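# Lift the feed hopper off the grinder onto the bench

## Task

Remove the feed hopper from the grinder's inlet, set it down on the bench next to the grinder, and finish with the gripper released from it.

## Robot and tools

Robot: two arms, left_arm and right_arm, each a six-joint arm with a parallel two-finger gripper. Their base roots sit in the scene frame at left_arm (+0.017, +0.346, 0) m and right_arm (-0.007, -0.277, 0) m, both turned only slightly about z. Scene frame: origin on the table surface midway between the arms, +x out across the table, +z up, left_arm on the +y side. The names left and right do not tell you which side of a picture an arm shows up on.

Joint order, used in every row you send and every per-joint list returned: wrist yaw, wrist roll, waist, shoulder, wrist pitch, elbow. Waist, shoulder and wrist pitch count with the opposite sign to the URDF, both in commands and in readings. The stated ranges are in URDF sign: waist -2.880..2.880, shoulder 0.000..3.142, elbow 0.000..3.019, wrist pitch -1.693..1.571, wrist yaw -1.571..1.571, wrist roll -2.094..2.094. For the three flipped joints, negate and swap the ends (shoulder becomes -3.142..0 in your numbers). The true end of a joint may differ by up to 0.019 rad.

A row is one flat list of 14 numbers, each in [-1, 1], covering both arms even when one is idle: six left_arm joint values then its opening, then six right_arm joint values then its opening. Joint values are offsets, not poses, scaled so 1.0 equals 1.264 rad for waist, 1.32 shoulder, 1.276 elbow, 1.83 wrist pitch, 1.686 wrist yaw, 2.022 wrist roll. Opening is absolute: +1 fully open, -1 shut. Optionally 12 more numbers in 0..1 may follow (26 total): stiffness multipliers on each joint's position gain, left_arm's six then right_arm's six in the same joint order; they persist until changed.

execute_actions(actions): a list of actions; each action is a list of up to 15 rows, one row per 1/30 s control step, and a short table repeats its final row to fill 15 steps. Every row's offsets are taken from the joint angles when that action began, not from the preceding row; for a call's first action that means the angles last reported. An action that would push any joint more than 0.019 rad beyond its range is rejected for both arms; if the first action is rejected or any action is malformed, nothing in the call runs. An empty list just fetches state and images. Per control step each joint's target is kept within a lead of its measured angle (waist 0.264, shoulder 0.32, elbow 0.276, wrist pitch 0.33, wrist yaw 0.186, wrist roll 0.522 rad), and targets are shrunk if they would move the gripper over 70 mm away, so big offsets need several actions. Sending zeros can let an arm droop; to hold it, command back toward the desired angles and extend the aim if a joint stays short.

move(target, speed, blocking): target is one 14- or 26-number row as above, offsets measured from the Joint positions in the most recent result showing them. All joints travel proportionally along paths lasting 0.5 to 10 s, so the gripper curves. speed in rad/s, 0.01 to 2 (default 0.5), caps the joint with the longest travel. Moves do not avoid obstacles or the other arm. Finger openings are sent at the start. blocking=false returns after 0.5 s while motion continues; further rows or moves are refused until a result shows it ended, so use wait or stop. The extra move: line reports the ending (done, off_target, moving, held, fault), limits=held or limits=none, and each arm's joint furthest from target. Faster contact hits harder; aiming far beyond contact presses harder.

wait(seconds): 0 to 10, holds last commands, returns early if a running move ends. stop(): brakes a running move; fingers continue. zoom_image(camera, region): region [x0, y0, x1, y1] in pixels, at most 504 by 504, from cam_head_left, cam_head_right, cam_high, cam_low, cam_left_wrist or cam_right_wrist (all 504x504; wrist ones are fisheye). read_manual(section): only "licences". finished_scene(scene): integer, ends the current scene irreversibly; call it only once the hopper rests on the bench and the gripper has let go.

Results: a state line per arm with end_effector_position (m) and end_effector_quat_wxyz in the scene frame; this point sits between the finger pads roughly 1 cm short of the tips, and may be off at long reach. Fingers point along gripper +z and close along its y axis. Joint positions and Joint velocities list each arm's joints in the order above, then the pad gap in m (0.094 when wide open). Joint targets shows the angles currently being driven to. grip_measured gives opening on the command scale, accurate to about 1 mm. Step readings list joint angles at some steps; HELD marks steps where an arm was held back. Other lines: "joint sent to its limit", "joint command not followed" (clearance check altered targets), FAULT, MOTOR HOT (from 85 °C) and OVER-TEMPERATURE FAULT (at 100 °C the arm goes limp and drops).

Grasping: to hold, command roughly 0.03 below grip_measured; less grips more gently. Pads give about 50 to 62 N and can spike on first touch. Expect occasional tugs on a held part.

Avoid: letting the two arms collide or press on each other, knocking or placing anything off the table, dropping the hopper, slamming or shoving hard, and holding heavy loads long enough to overheat. The robot keeps its last command while you think.

Each tool is called after "Request:" by a JSON object that holds its "method" and its "body".

## Session

Request:
{"method": "execute_actions", "body": {"actions": []}}

Scene clock: 0.00 s.
left_arm: end_effector_position=(+0.5501, +0.8368, +0.3220) grip_measured=+1.000 end_effector_quat_wxyz=(-0.291, +0.754, -0.513, +0.288) | right_arm: end_effector_position=(+0.2431, +0.0491, +0.2957) grip_measured=+1.000 end_effector_quat_wxyz=(+0.275, -0.116, +0.932, -0.208)
Joint names: [wrist yaw, wrist roll, waist, shoulder, wrist pitch, elbow]
Joint positions: left_arm=[ 0.476 -1.278 -0.79  -1.84   0.881  1.877  0.094] | right_arm=[ 0.695  0.984 -1.127 -1.436  1.65   1.397  0.094]
Joint velocities: left_arm=[-0.066  0.007  0.034 -0.015 -0.012 -0.007  0.   ] | right_arm=[-0.037 -0.066  0.005  0.015 -0.002 -0.002  0.   ]
Joint targets: left_arm=[0.476 -1.278 -0.790 -1.844 0.878 1.905] | right_arm=[0.696 0.984 -1.127 -1.428 1.650 1.429]
Joint stiffness scale: left_arm=[1. 1. 1. 1. 1. 1.] | right_arm=[1. 1. 1. 1. 1. 1.]

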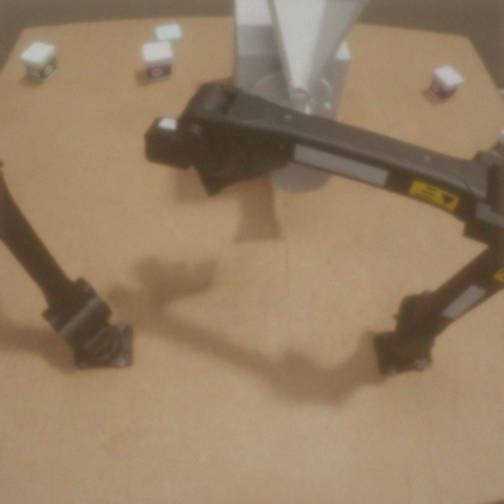

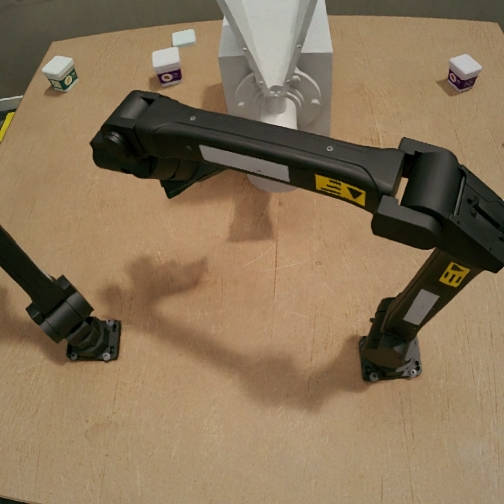

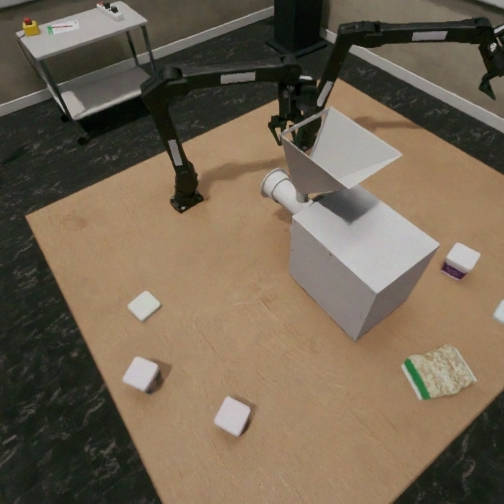

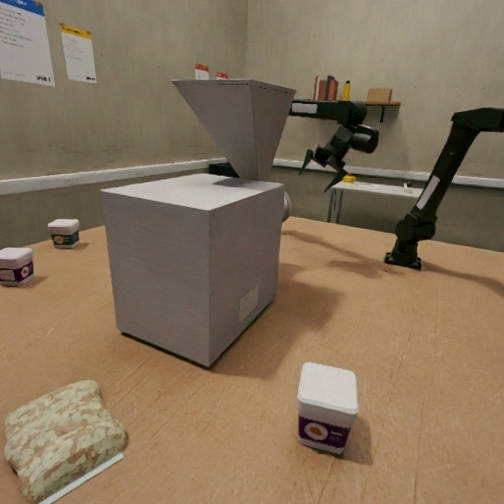

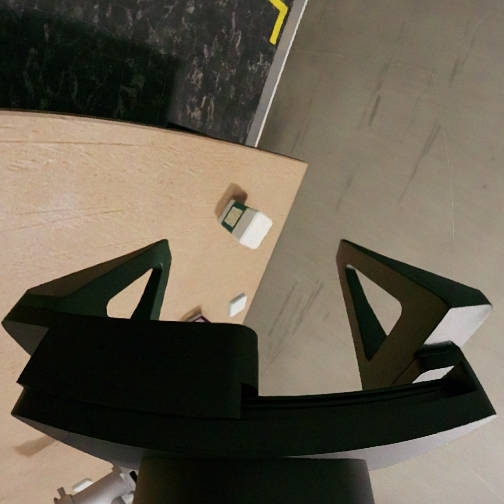

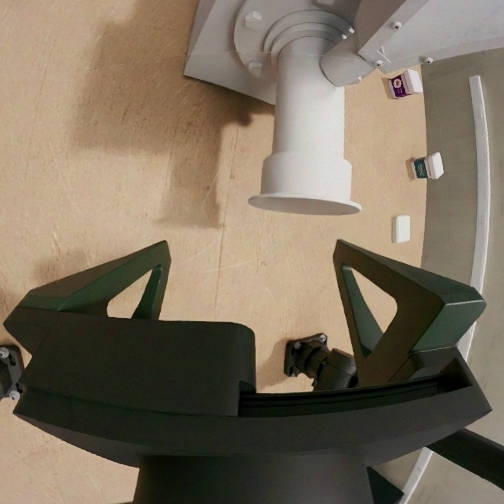

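Request:
{"method": "zoom_image", "body": {"camera": "cam_right_wrist", "region": [220, 0, 504, 140]}}

Request:
{"method": "zoom_image", "body": {"camera": "cam_head_right", "region": [190, 0, 370, 200]}}

Request:
{"method": "zoom_image", "body": {"camera": "cam_high", "region": [240, 80, 440, 280]}}

Region (220, 0, 504, 140) of cam_right_wrist's 504x504 image, scaled by 1.775, with more detail than that image has; it fills the top 248 rows of this view, and the rest is white.

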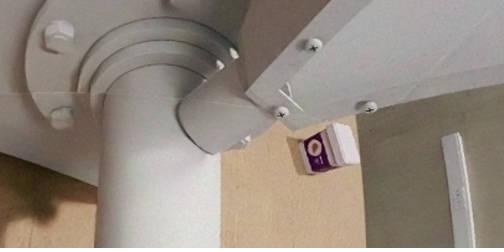

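Region (190, 0, 370, 200) of cam_head_right's 504x504 image, scaled by 2.520, with more detail than that image has; it fills the left 454 columns of this view, and the rest is white.

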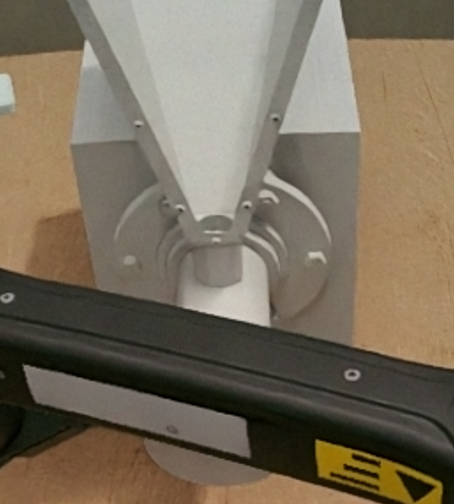

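Region (240, 80, 440, 280) of cam_high's 504x504 image, scaled by 2.520, with more detail than that image has.

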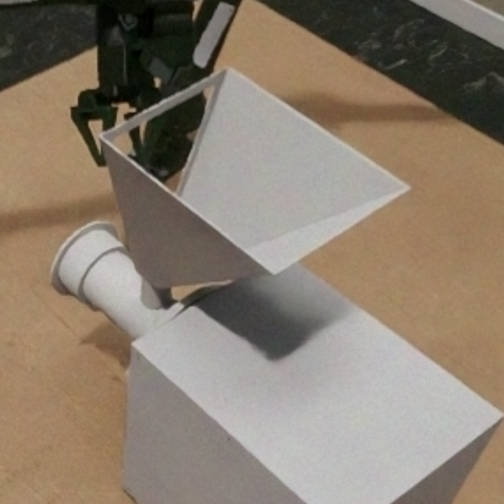

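Request:
{"method": "move", "body": {"target": [0,0,0,-0.003,0,0.022,1, 0.195,-0.487,0.1305,0.459,-1,-0.62,1], "speed": 1.2}}

Scene clock: 75.50 s.
left_arm: end_effector_position=(+0.5501, +0.8368, +0.3220) grip_measured=+1.000 end_effector_quat_wxyz=(-0.291, +0.754, -0.513, +0.288) | right_arm: end_effector_position=(+0.3008, -0.0481, +0.3585) grip_measured=+1.000 end_effector_quat_wxyz=(+0.693, -0.024, +0.720, -0.017)
Joint names: [wrist yaw, wrist roll, waist, shoulder, wrist pitch, elbow]
Joint positions: left_arm=[ 0.476 -1.278 -0.79  -1.84   0.881  1.877  0.094] | right_arm=[ 1.021  0.007 -0.97  -0.837 -0.153  0.609  0.094]
Joint velocities: left_arm=[-0.037 -0.051  0.005 -0.005  0.002 -0.007  0.   ] | right_arm=[ 0.022  0.007  0.005  0.024 -0.002 -0.022  0.   ]
Joint targets: left_arm=[0.476 -1.278 -0.790 -1.844 0.881 1.905] | right_arm=[1.024 -0.001 -0.962 -0.830 -0.180 0.606]
Joint stiffness scale: left_arm=[1. 1. 1. 1. 1. 1.] | right_arm=[1. 1. 1. 1. 1. 1.]
move: off_target (left_arm, right_arm); limits=none; left_arm: farthest joint: the elbow, 0.028 radians from its target (0.028 radians at the start); right_arm: farthest joint: the wrist pitch, 0.027 radians from its target (1.830 radians at the start)

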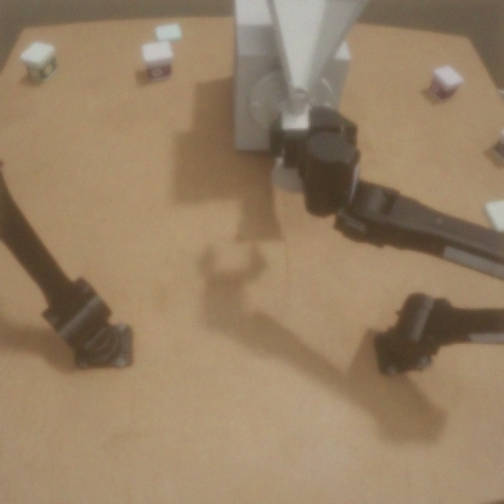

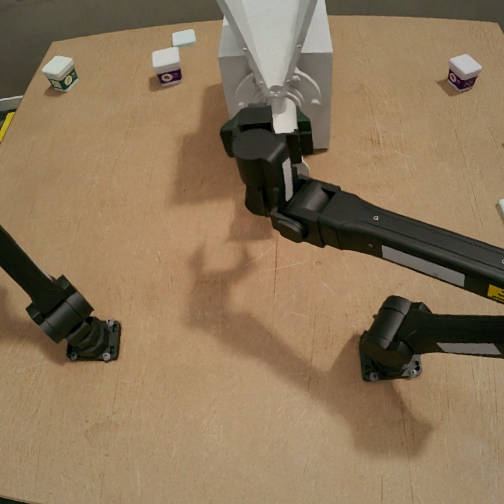

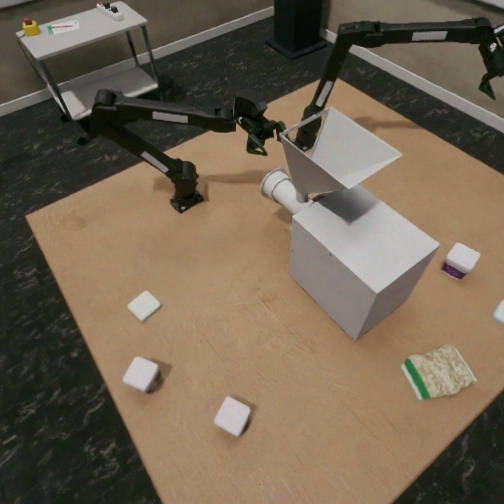

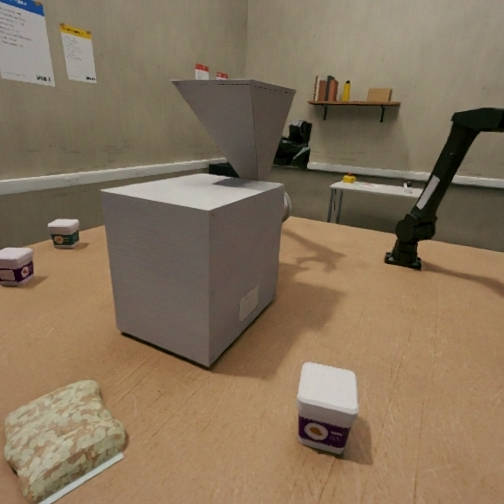

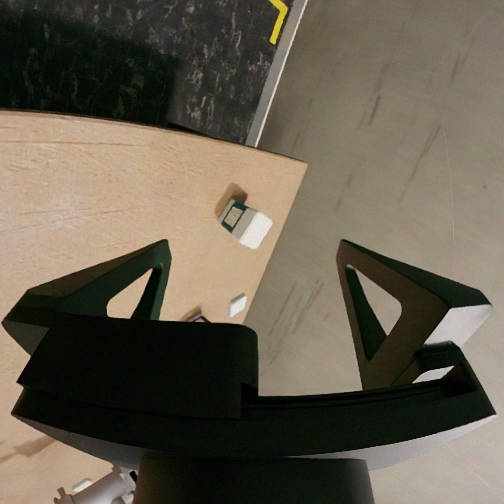

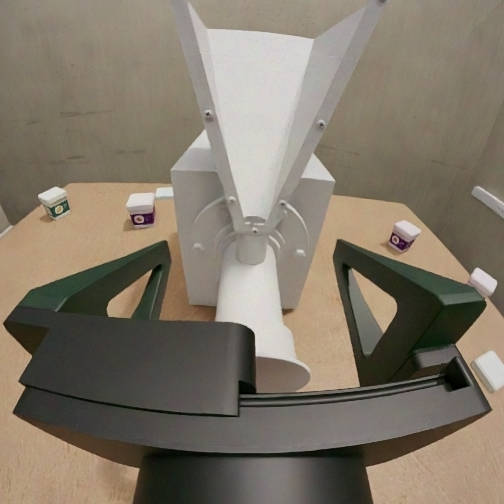

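Request:
{"method": "zoom_image", "body": {"camera": "cam_right_wrist", "region": [180, 160, 330, 310]}}

Request:
{"method": "zoom_image", "body": {"camera": "cam_low", "region": [150, 50, 330, 240]}}

Region (180, 160, 330, 310) of cam_right_wrist's 504x504 image, scaled by 3.360, with more detail than that image has.

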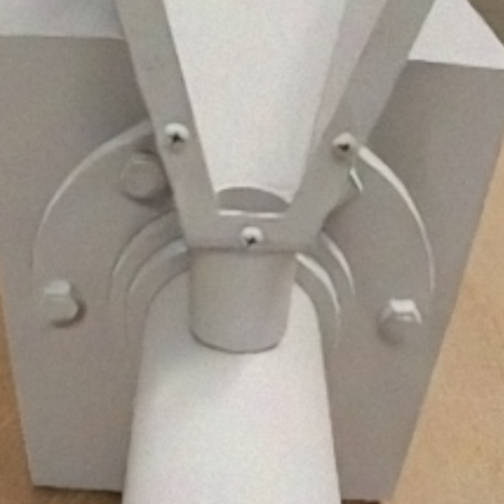

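Region (150, 50, 330, 240) of cam_low's 504x504 image, scaled by 2.653, with more detail than that image has; it fills the left 477 columns of this view, and the rest is white.

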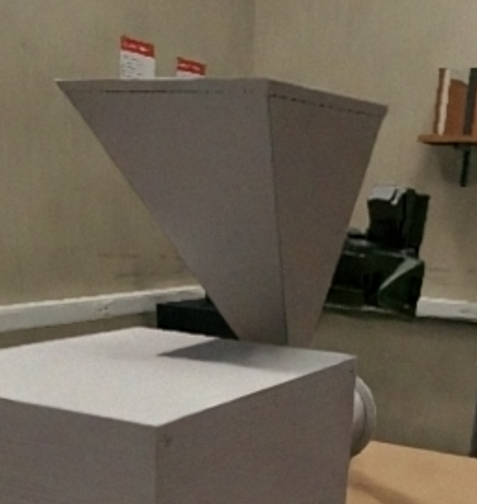

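Request:
{"method": "move", "body": {"target": [0,0,0,-0.003,0,0.022,1, -0.658,0.17,0.647,0,0.934,0.80,1], "speed": 1.3}}

Scene clock: 184.13 s.
left_arm: end_effector_position=(+0.5501, +0.8368, +0.3220) grip_measured=+1.000 end_effector_quat_wxyz=(-0.291, +0.754, -0.513, +0.288) | right_arm: end_effector_position=(+0.2522, -0.2039, +0.5414) grip_measured=+1.000 end_effector_quat_wxyz=(+0.352, +0.040, +0.924, +0.143)
Joint names: [wrist yaw, wrist roll, waist, shoulder, wrist pitch, elbow]
Joint positions: left_arm=[ 0.476 -1.278 -0.79  -1.84   0.881  1.877  0.094] | right_arm=[-0.085  0.343 -0.159 -0.833  1.543  1.582  0.094]
Joint velocities: left_arm=[-0.022 -0.066  0.015  0.005 -0.002  0.007  0.   ] | right_arm=[-0.066 -0.051 -0.015  0.005 -0.012  0.007  0.   ]
Joint targets: left_arm=[0.476 -1.278 -0.790 -1.844 0.881 1.905] | right_arm=[-0.088 0.350 -0.152 -0.837 1.557 1.630]
Joint stiffness scale: left_arm=[1. 1. 1. 1. 1. 1.] | right_arm=[1. 1. 1. 1. 1. 1.]
move: off_target (left_arm, right_arm); limits=none; left_arm: farthest joint: the elbow, 0.028 radians from its target (0.028 radians at the start); right_arm: farthest joint: the elbow, 0.048 radians from its target (1.021 radians at the start)

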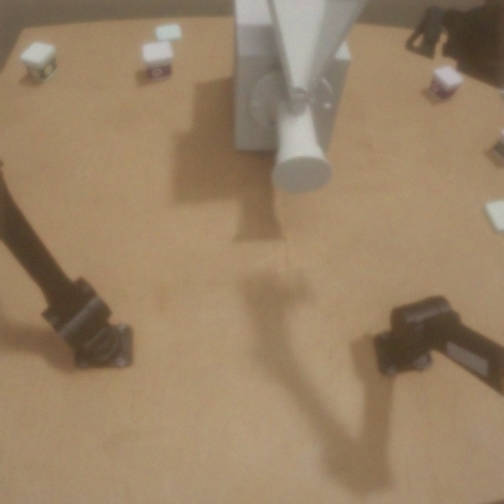

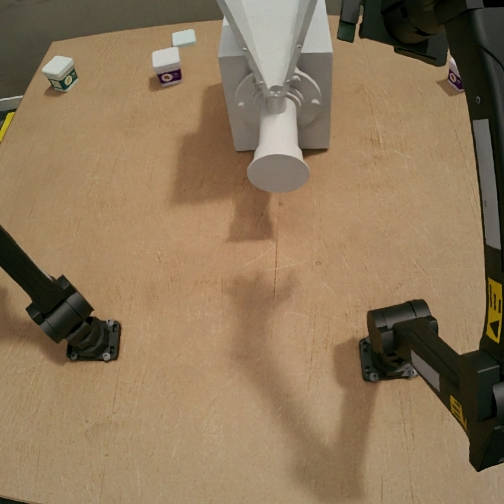

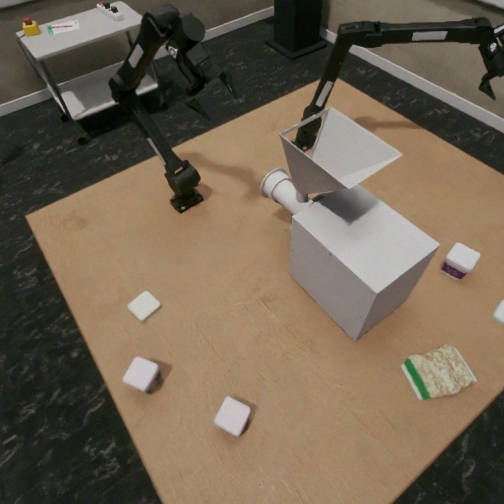

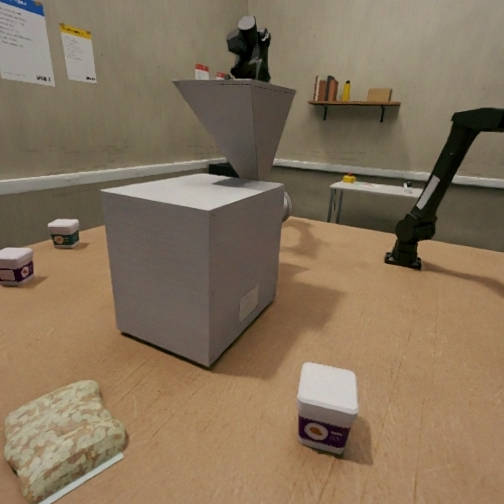

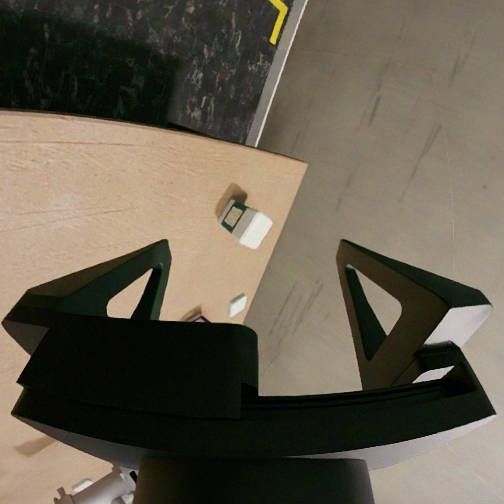

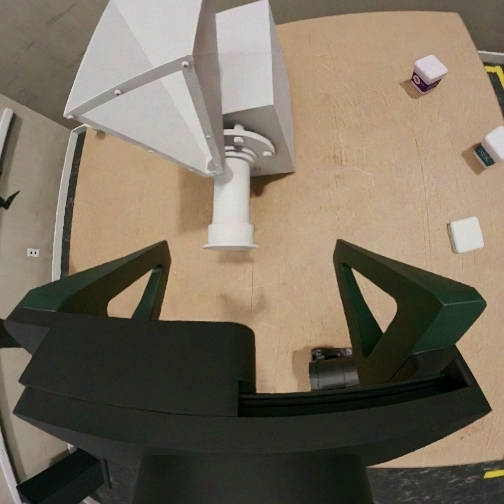

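Request:
{"method": "move", "body": {"target": [0,0,0,-0.003,0,0.022,1, -0.002,0.004,0.005,-0.429,0.012,0.437,1], "speed": 0.7}}

Scene clock: 196.57 s.
left_arm: end_effector_position=(+0.5501, +0.8368, +0.3220) grip_measured=+1.000 end_effector_quat_wxyz=(-0.291, +0.754, -0.513, +0.288) | right_arm: end_effector_position=(+0.4620, -0.1568, +0.5614) grip_measured=+1.000 end_effector_quat_wxyz=(+0.311, +0.044, +0.940, +0.132)
Joint names: [wrist yaw, wrist roll, waist, shoulder, wrist pitch, elbow]
Joint positions: left_arm=[ 0.476 -1.278 -0.79  -1.84   0.881  1.877  0.094] | right_arm=[-0.085  0.344 -0.159 -1.411  1.552  2.077  0.094]
Joint velocities: left_arm=[ 0.037 -0.066  0.005 -0.005 -0.002  0.002  0.   ] | right_arm=[-0.051 -0.051 -0.005 -0.015  0.002  0.002  0.   ]
Joint targets: left_arm=[0.476 -1.278 -0.790 -1.844 0.881 1.905] | right_arm=[-0.088 0.351 -0.153 -1.399 1.565 2.139]
Joint stiffness scale: left_arm=[1. 1. 1. 1. 1. 1.] | right_arm=[1. 1. 1. 1. 1. 1.]
move: off_target (left_arm, right_arm); limits=none; left_arm: farthest joint: the elbow, 0.028 radians from its target (0.028 radians at the start); right_arm: farthest joint: the elbow, 0.062 radians from its target (0.558 radians at the start)

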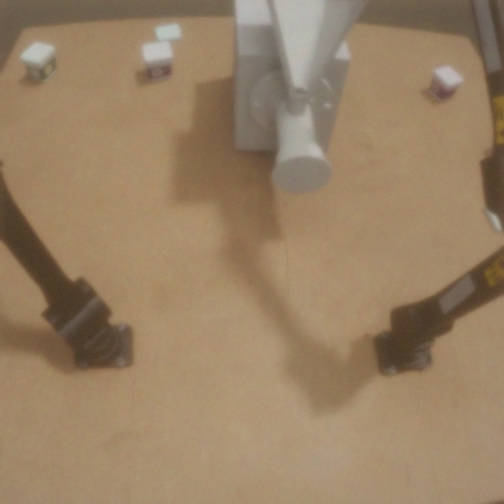

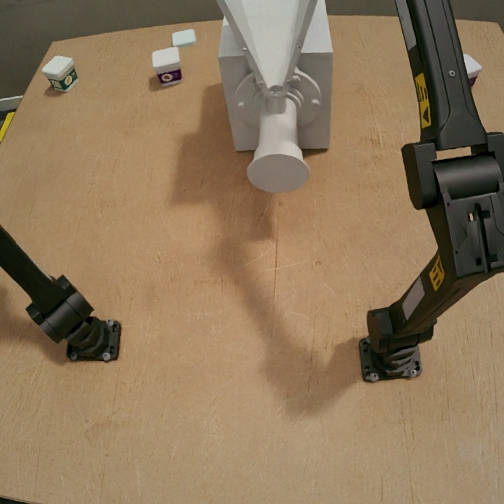

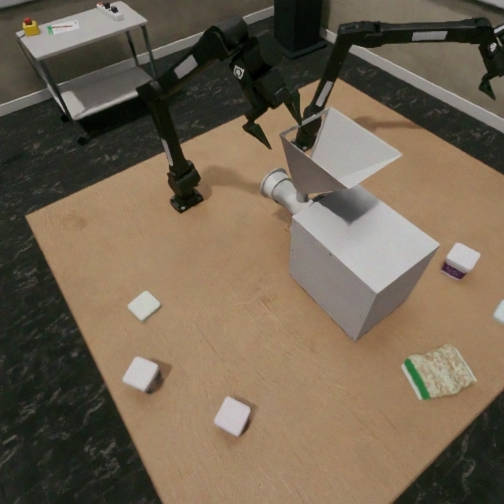

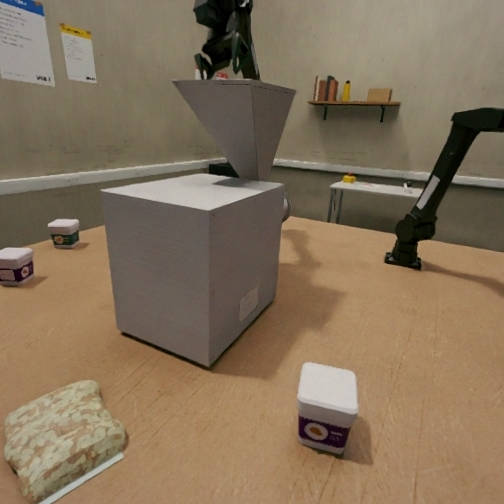

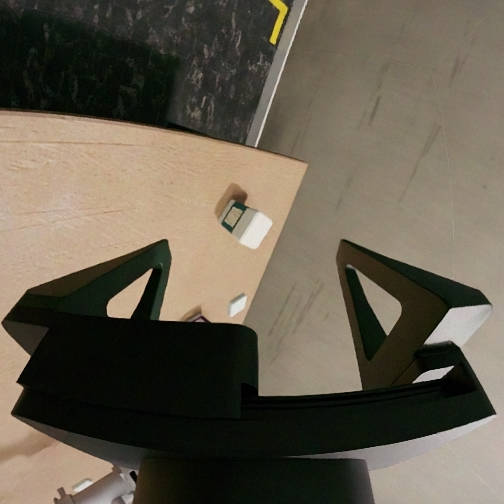

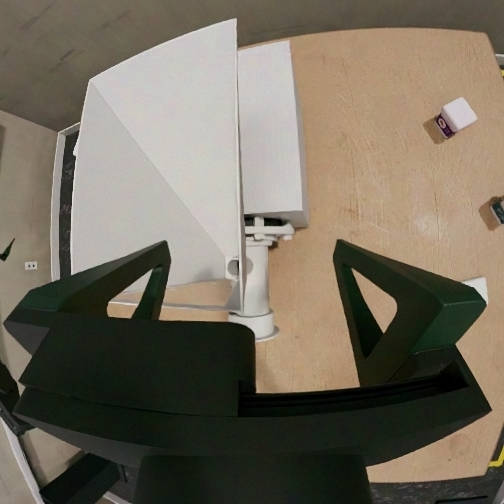

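Request:
{"method": "zoom_image", "body": {"camera": "cam_right_wrist", "region": [170, 170, 340, 340]}}

Region (170, 170, 340, 340) of cam_right_wrist's 504x504 image, scaled by 2.965, with more detail than that image has.

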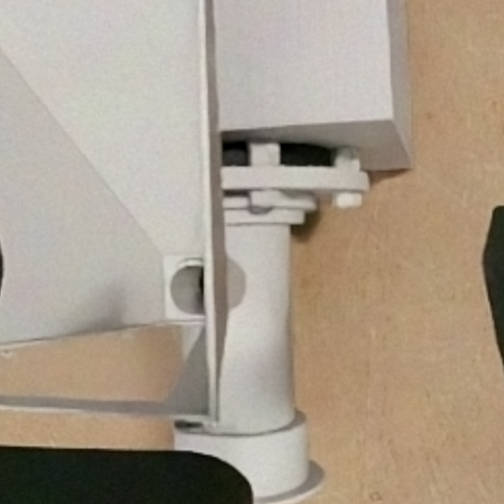

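Request:
{"method": "move", "body": {"target": [0,0,0,-0.003,0,0.022,1, 0,0,-0.027,-0.018,-0.102,-0.1,0], "speed": 0.25}}

Scene clock: 219.43 s.
left_arm: end_effector_position=(+0.5501, +0.8368, +0.3220) grip_measured=+1.000 end_effector_quat_wxyz=(-0.291, +0.754, -0.513, +0.288) | right_arm: end_effector_position=(+0.4990, -0.1347, +0.5173) grip_measured=+0.003 end_effector_quat_wxyz=(+0.316, +0.031, +0.938, +0.138)
Joint names: [wrist yaw, wrist roll, waist, shoulder, wrist pitch, elbow]
Joint positions: left_arm=[ 0.476 -1.278 -0.79  -1.84   0.881  1.877  0.094] | right_arm=[-0.085  0.344 -0.185 -1.43   1.391  1.95   0.047]
Joint velocities: left_arm=[-0.022 -0.051 -0.005  0.005 -0.002 -0.012  0.   ] | right_arm=[ 0.007 -0.037  0.015  0.005  0.007 -0.002 -0.001]
Joint targets: left_arm=[0.476 -1.278 -0.790 -1.844 0.881 1.905] | right_arm=[-0.085 0.344 -0.193 -1.434 1.365 1.950]
Joint stiffness scale: left_arm=[1. 1. 1. 1. 1. 1.] | right_arm=[1. 1. 1. 1. 1. 1.]
move: off_target (left_arm, right_arm); limits=none; left_arm: farthest joint: the elbow, 0.028 radians from its target (0.028 radians at the start); right_arm: farthest joint: the wrist pitch, 0.025 radians from its target (0.187 radians at the start)

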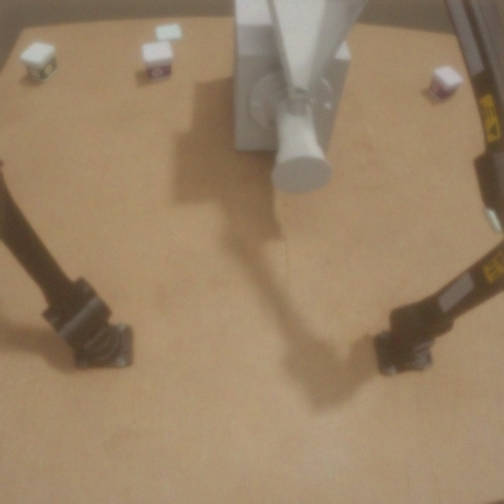

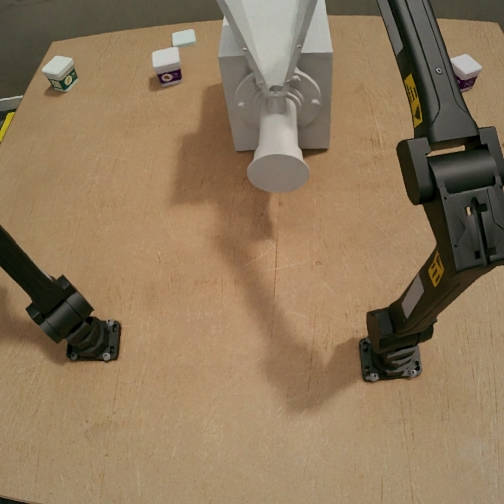

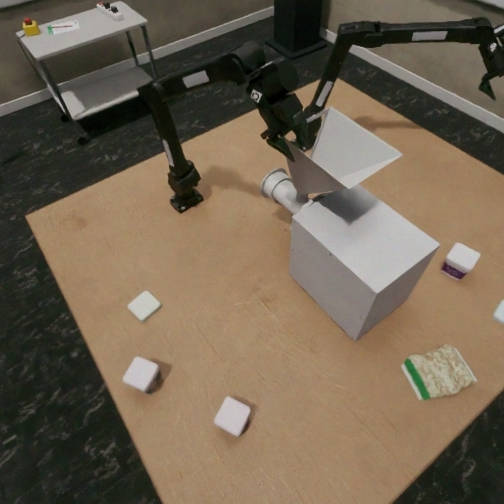

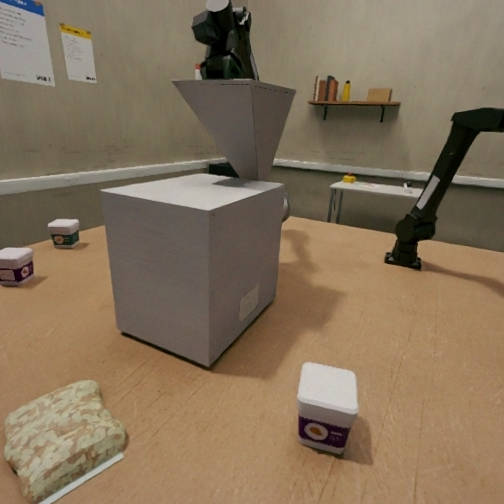

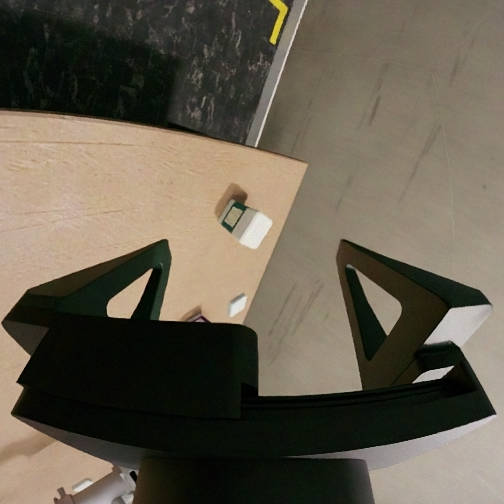

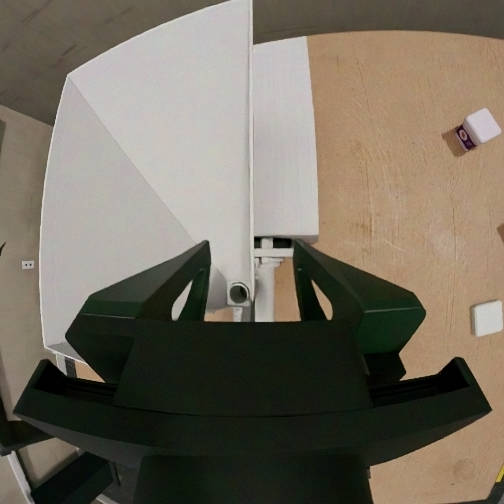

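Request:
{"method": "move", "body": {"target": [0,0,0,-0.003,0,0.022,1, 0,0,-0.006,-0.021,-0.014,0,-0.7], "speed": 0.1}}

Request:
{"method": "zoom_image", "body": {"camera": "cam_high", "region": [240, 60, 360, 180]}}

Scene clock: 224.10 s.
left_arm: end_effector_position=(+0.5501, +0.8368, +0.3220) grip_measured=+1.000 end_effector_quat_wxyz=(-0.291, +0.754, -0.513, +0.288) | right_arm: end_effector_position=(+0.5063, -0.1329, +0.5073) grip_measured=-0.697 end_effector_quat_wxyz=(+0.307, +0.032, +0.941, +0.135)
Joint names: [wrist yaw, wrist roll, waist, shoulder, wrist pitch, elbow]
Joint positions: left_arm=[ 0.476 -1.278 -0.79  -1.84   0.881  1.877  0.094] | right_arm=[-0.085  0.344 -0.185 -1.45   1.391  1.95   0.014]
Joint velocities: left_arm=[-0.095 -0.051  0.005  0.005  0.027  0.007  0.   ] | right_arm=[ 0.007 -0.007  0.005  0.005 -0.012 -0.002  0.   ]
Joint targets: left_arm=[0.476 -1.278 -0.790 -1.844 0.881 1.905] | right_arm=[-0.085 0.344 -0.192 -1.457 1.365 1.950]
Joint stiffness scale: left_arm=[1. 1. 1. 1. 1. 1.] | right_arm=[1. 1. 1. 1. 1. 1.]
move: off_target (left_arm, right_arm); limits=none; left_arm: farthest joint: the elbow, 0.028 radians from its target (0.028 radians at the start); right_arm: farthest joint: the wrist pitch, 0.025 radians from its target (0.025 radians at the start)

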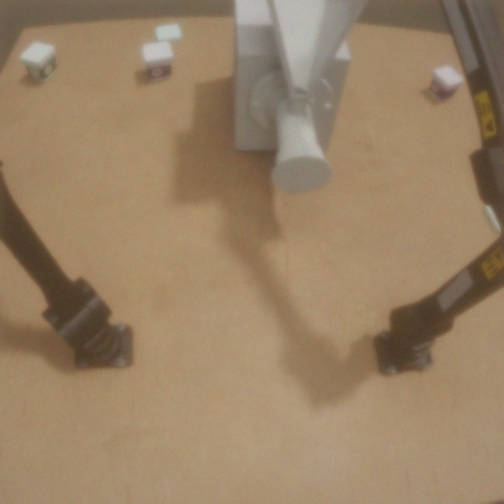

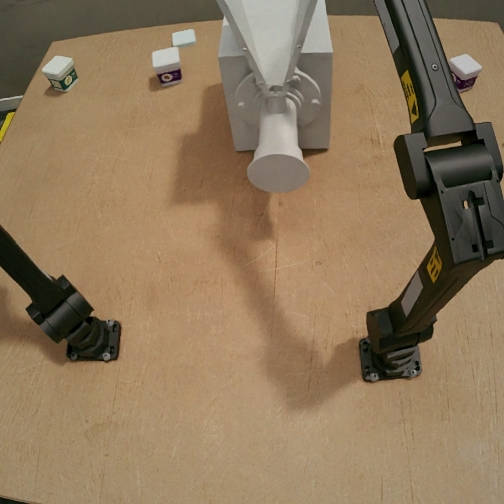

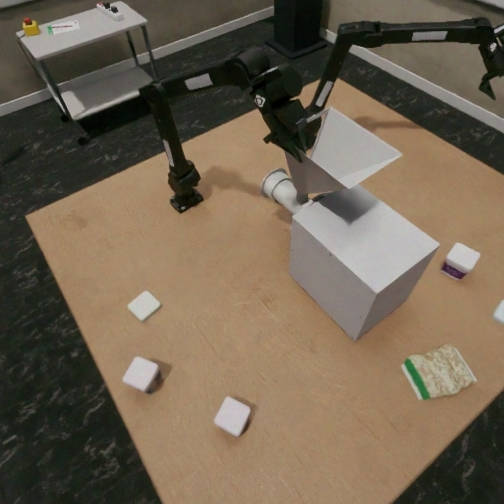

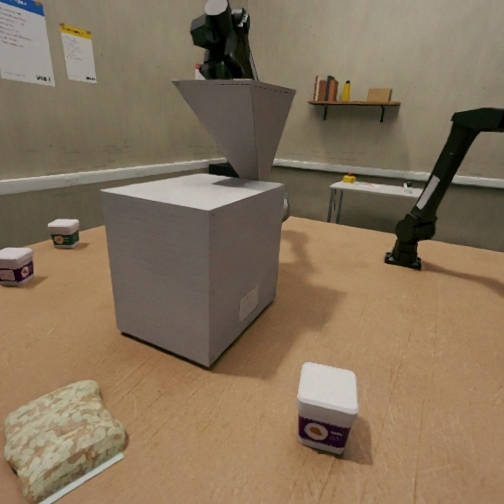

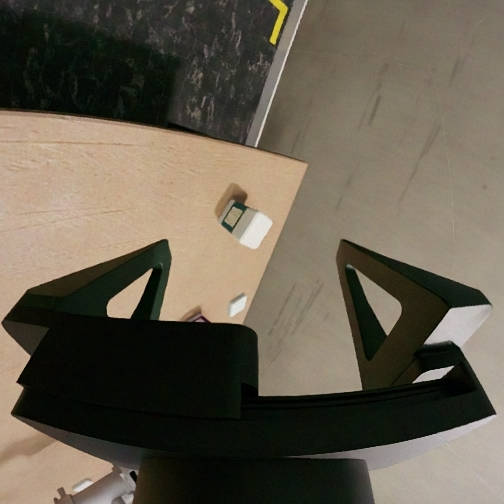

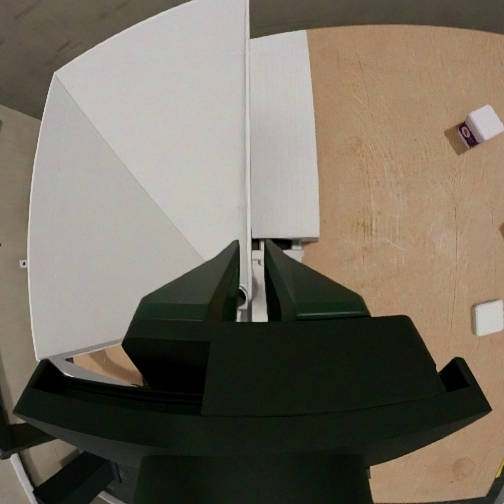

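Region (240, 60, 360, 180) of cam_high's 504x504 image, scaled by 4.200, with more detail than that image has.

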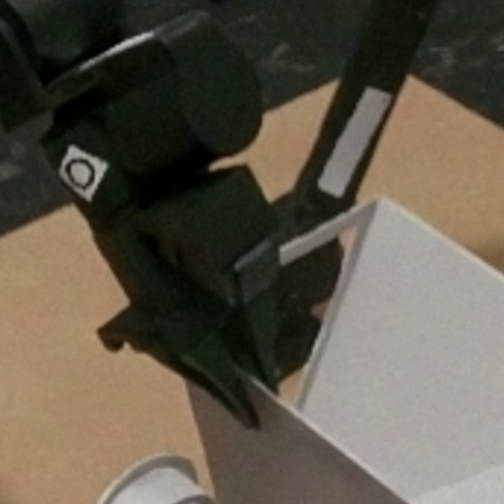

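Close gradually.

Request:
{"method": "execute_actions", "body": {"actions": [[[0,0,0,-0.003,0,0.022,1, 0,0,-0.003,0,-0.014,0.01,-0.78],[0,0,0,-0.003,0,0.022,1, 0,0,-0.003,0,-0.014,0.01,-0.83],[0,0,0,-0.003,0,0.022,1, 0,0,-0.003,0,-0.014,0.01,-0.87],[0,0,0,-0.003,0,0.022,1, 0,0,-0.003,0,-0.014,0.01,-0.9],[0,0,0,-0.003,0,0.022,1, 0,0,-0.003,0,-0.014,0.01,-0.92],[0,0,0,-0.003,0,0.022,1, 0,0,-0.003,0,-0.014,0.01,-0.94],[0,0,0,-0.003,0,0.022,1, 0,0,-0.003,0,-0.014,0.01,-0.96],[0,0,0,-0.003,0,0.022,1, 0,0,-0.003,0,-0.014,0.01,-0.98],[0,0,0,-0.003,0,0.022,1, 0,0,-0.003,0,-0.014,0.01,-1]]]}}

Scene clock: 229.53 s.
left_arm: end_effector_position=(+0.5501, +0.8368, +0.3220) grip_measured=+1.000 end_effector_quat_wxyz=(-0.291, +0.754, -0.513, +0.288) | right_arm: end_effector_position=(+0.5065, -0.1303, +0.5081) grip_measured=-0.968 end_effector_quat_wxyz=(+0.307, +0.034, +0.940, +0.142)
Joint names: [wrist yaw, wrist roll, waist, shoulder, wrist pitch, elbow]
Joint positions: left_arm=[ 0.476 -1.278 -0.79  -1.84   0.881  1.877  0.094] | right_arm=[-0.094  0.354 -0.186 -1.45   1.386  1.95   0.002]
Joint velocities: left_arm=[-0.022  0.007  0.005 -0.005 -0.027 -0.007  0.   ] | right_arm=[ 0.037 -0.022 -0.005 -0.005  0.007  0.002 -0.001]
Joint targets: left_arm=[0.476 -1.278 -0.790 -1.844 0.881 1.905] | right_arm=[-0.085 0.344 -0.189 -1.450 1.365 1.963]
Joint stiffness scale: left_arm=[1. 1. 1. 1. 1. 1.] | right_arm=[1. 1. 1. 1. 1. 1.]
Step readings (joint positions):
0: left_arm=[0.476 -1.278 -0.790 -1.840 0.881 1.877] | right_arm=[-0.085 0.344 -0.185 -1.450 1.391 1.950]
1: left_arm=[0.476 -1.278 -0.790 -1.840 0.881 1.877] | right_arm=[-0.085 0.344 -0.185 -1.450 1.391 1.950]
2: left_arm=[0.476 -1.278 -0.790 -1.840 0.881 1.877] | right_arm=[-0.085 0.344 -0.185 -1.450 1.391 1.950]
4: left_arm=[0.476 -1.278 -0.790 -1.840 0.881 1.877] | right_arm=[-0.085 0.344 -0.185 -1.450 1.391 1.950]
8: left_arm=[0.476 -1.278 -0.790 -1.840 0.881 1.877] | right_arm=[-0.091 0.348 -0.185 -1.450 1.389 1.950]
15: Joint positions above

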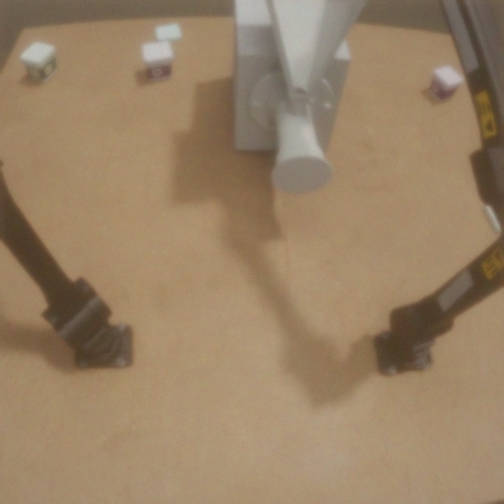

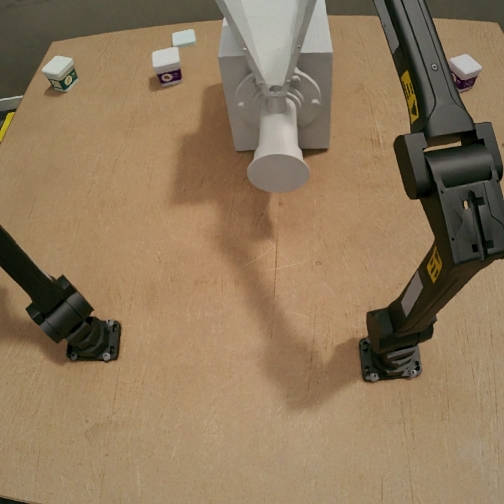

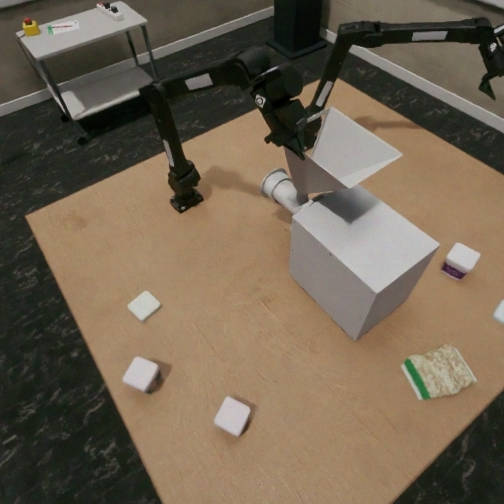

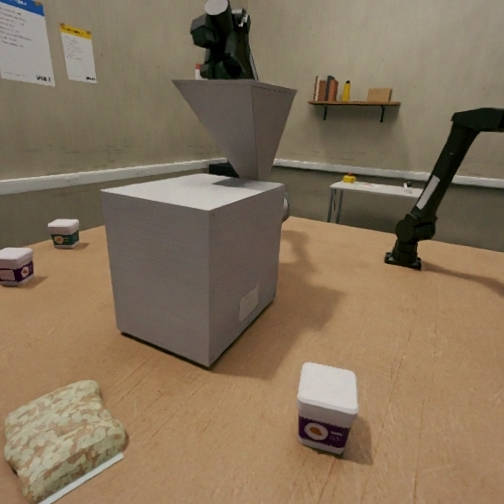

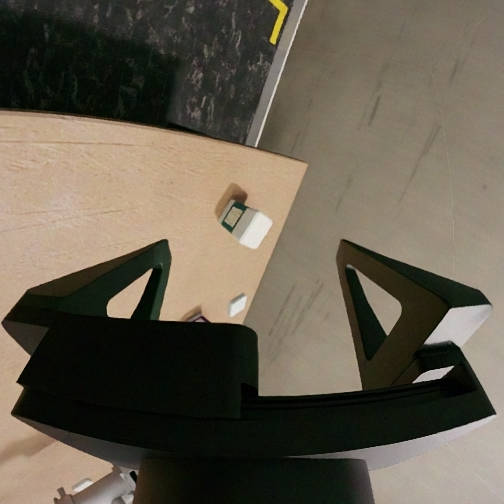

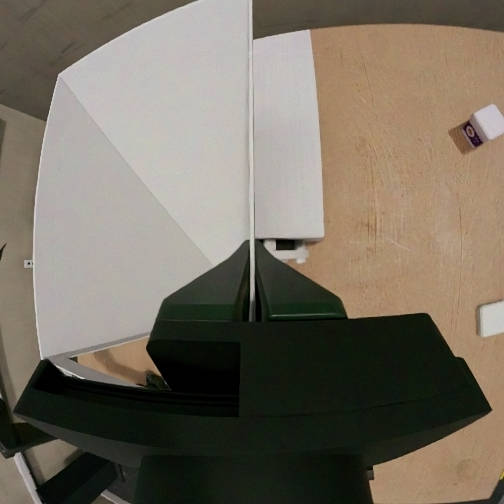

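Request:
{"method": "move", "body": {"target": [0,0,0,-0.003,0,0.022,1, 0,0,0,-0.024,0.034,0.13,-1], "speed": 0.15}}

Request:
{"method": "zoom_image", "body": {"camera": "cam_head_right", "region": [215, 30, 345, 160]}}

Scene clock: 242.20 s.
left_arm: end_effector_position=(+0.5501, +0.8368, +0.3220) grip_measured=+1.000 end_effector_quat_wxyz=(-0.291, +0.754, -0.513, +0.288) | right_arm: end_effector_position=(+0.5060, -0.1284, +0.5102) grip_measured=-0.969 end_effector_quat_wxyz=(+0.288, +0.035, +0.947, +0.140)
Joint names: [wrist yaw, wrist roll, waist, shoulder, wrist pitch, elbow]
Joint positions: left_arm=[ 0.476 -1.278 -0.79  -1.84   0.881  1.877  0.094] | right_arm=[-0.1    0.356 -0.188 -1.483  1.453  2.011  0.001]
Joint velocities: left_arm=[-0.007 -0.066 -0.005  0.015  0.007 -0.027  0.   ] | right_arm=[ 0.037  0.007  0.015  0.015 -0.012 -0.027 -0.   ]
Joint targets: left_arm=[0.476 -1.278 -0.790 -1.844 0.881 1.905] | right_arm=[-0.094 0.354 -0.186 -1.481 1.448 2.116]
Joint stiffness scale: left_arm=[1. 1. 1. 1. 1. 1.] | right_arm=[1. 1. 1. 1. 1. 1.]
move: off_target (left_arm, right_arm); limits=none; left_arm: farthest joint: the elbow, 0.028 radians from its target (0.028 radians at the start); right_arm: farthest joint: the elbow, 0.105 radians from its target (0.166 radians at the start)

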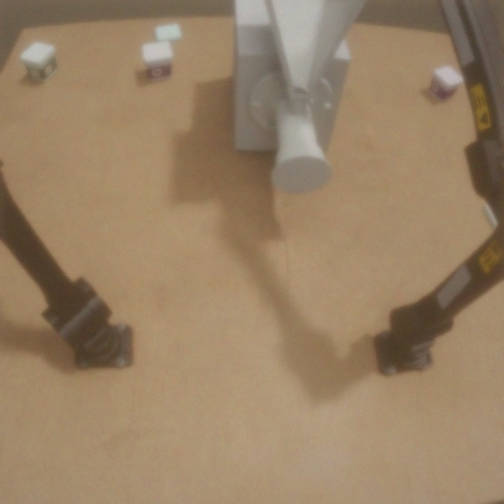

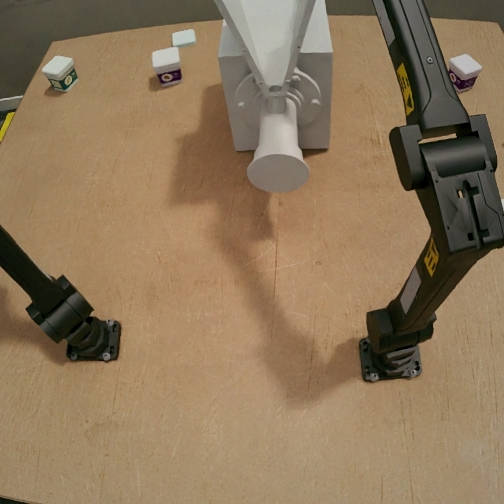

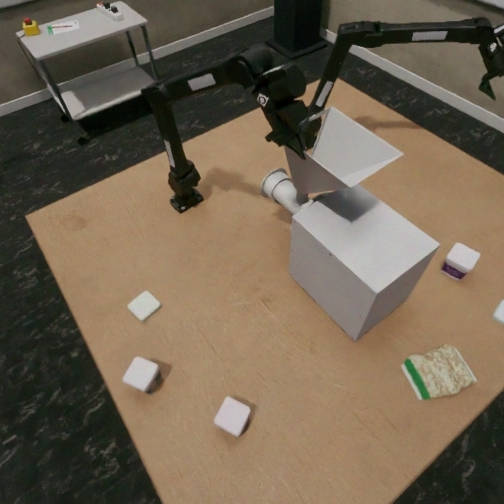

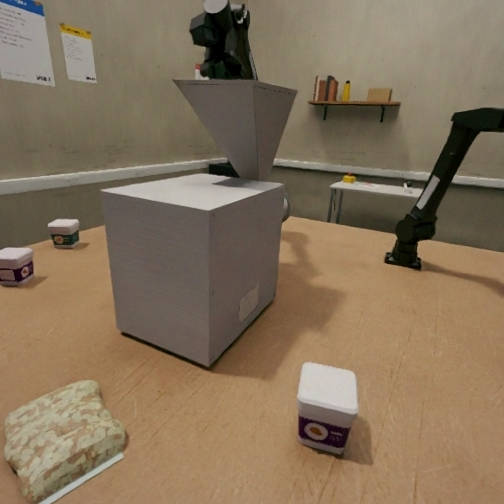

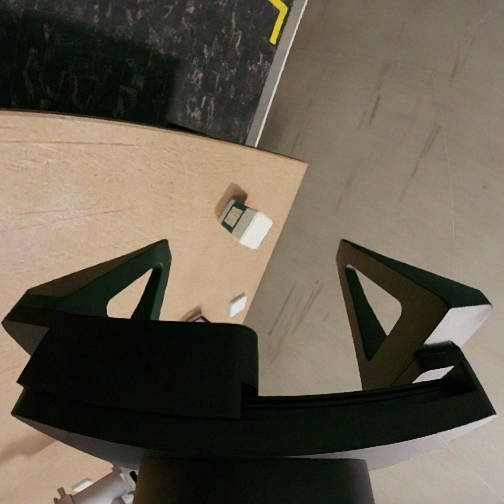

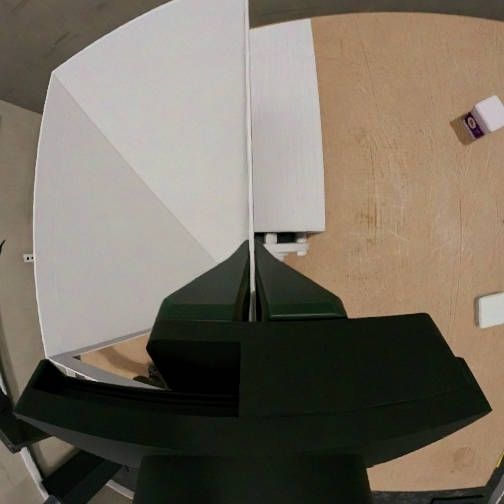

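Region (215, 30, 345, 160) of cam_head_right's 504x504 image, scaled by 3.877, with more detail than that image has.

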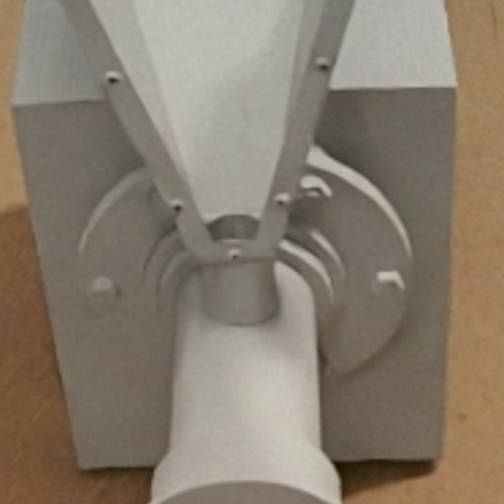

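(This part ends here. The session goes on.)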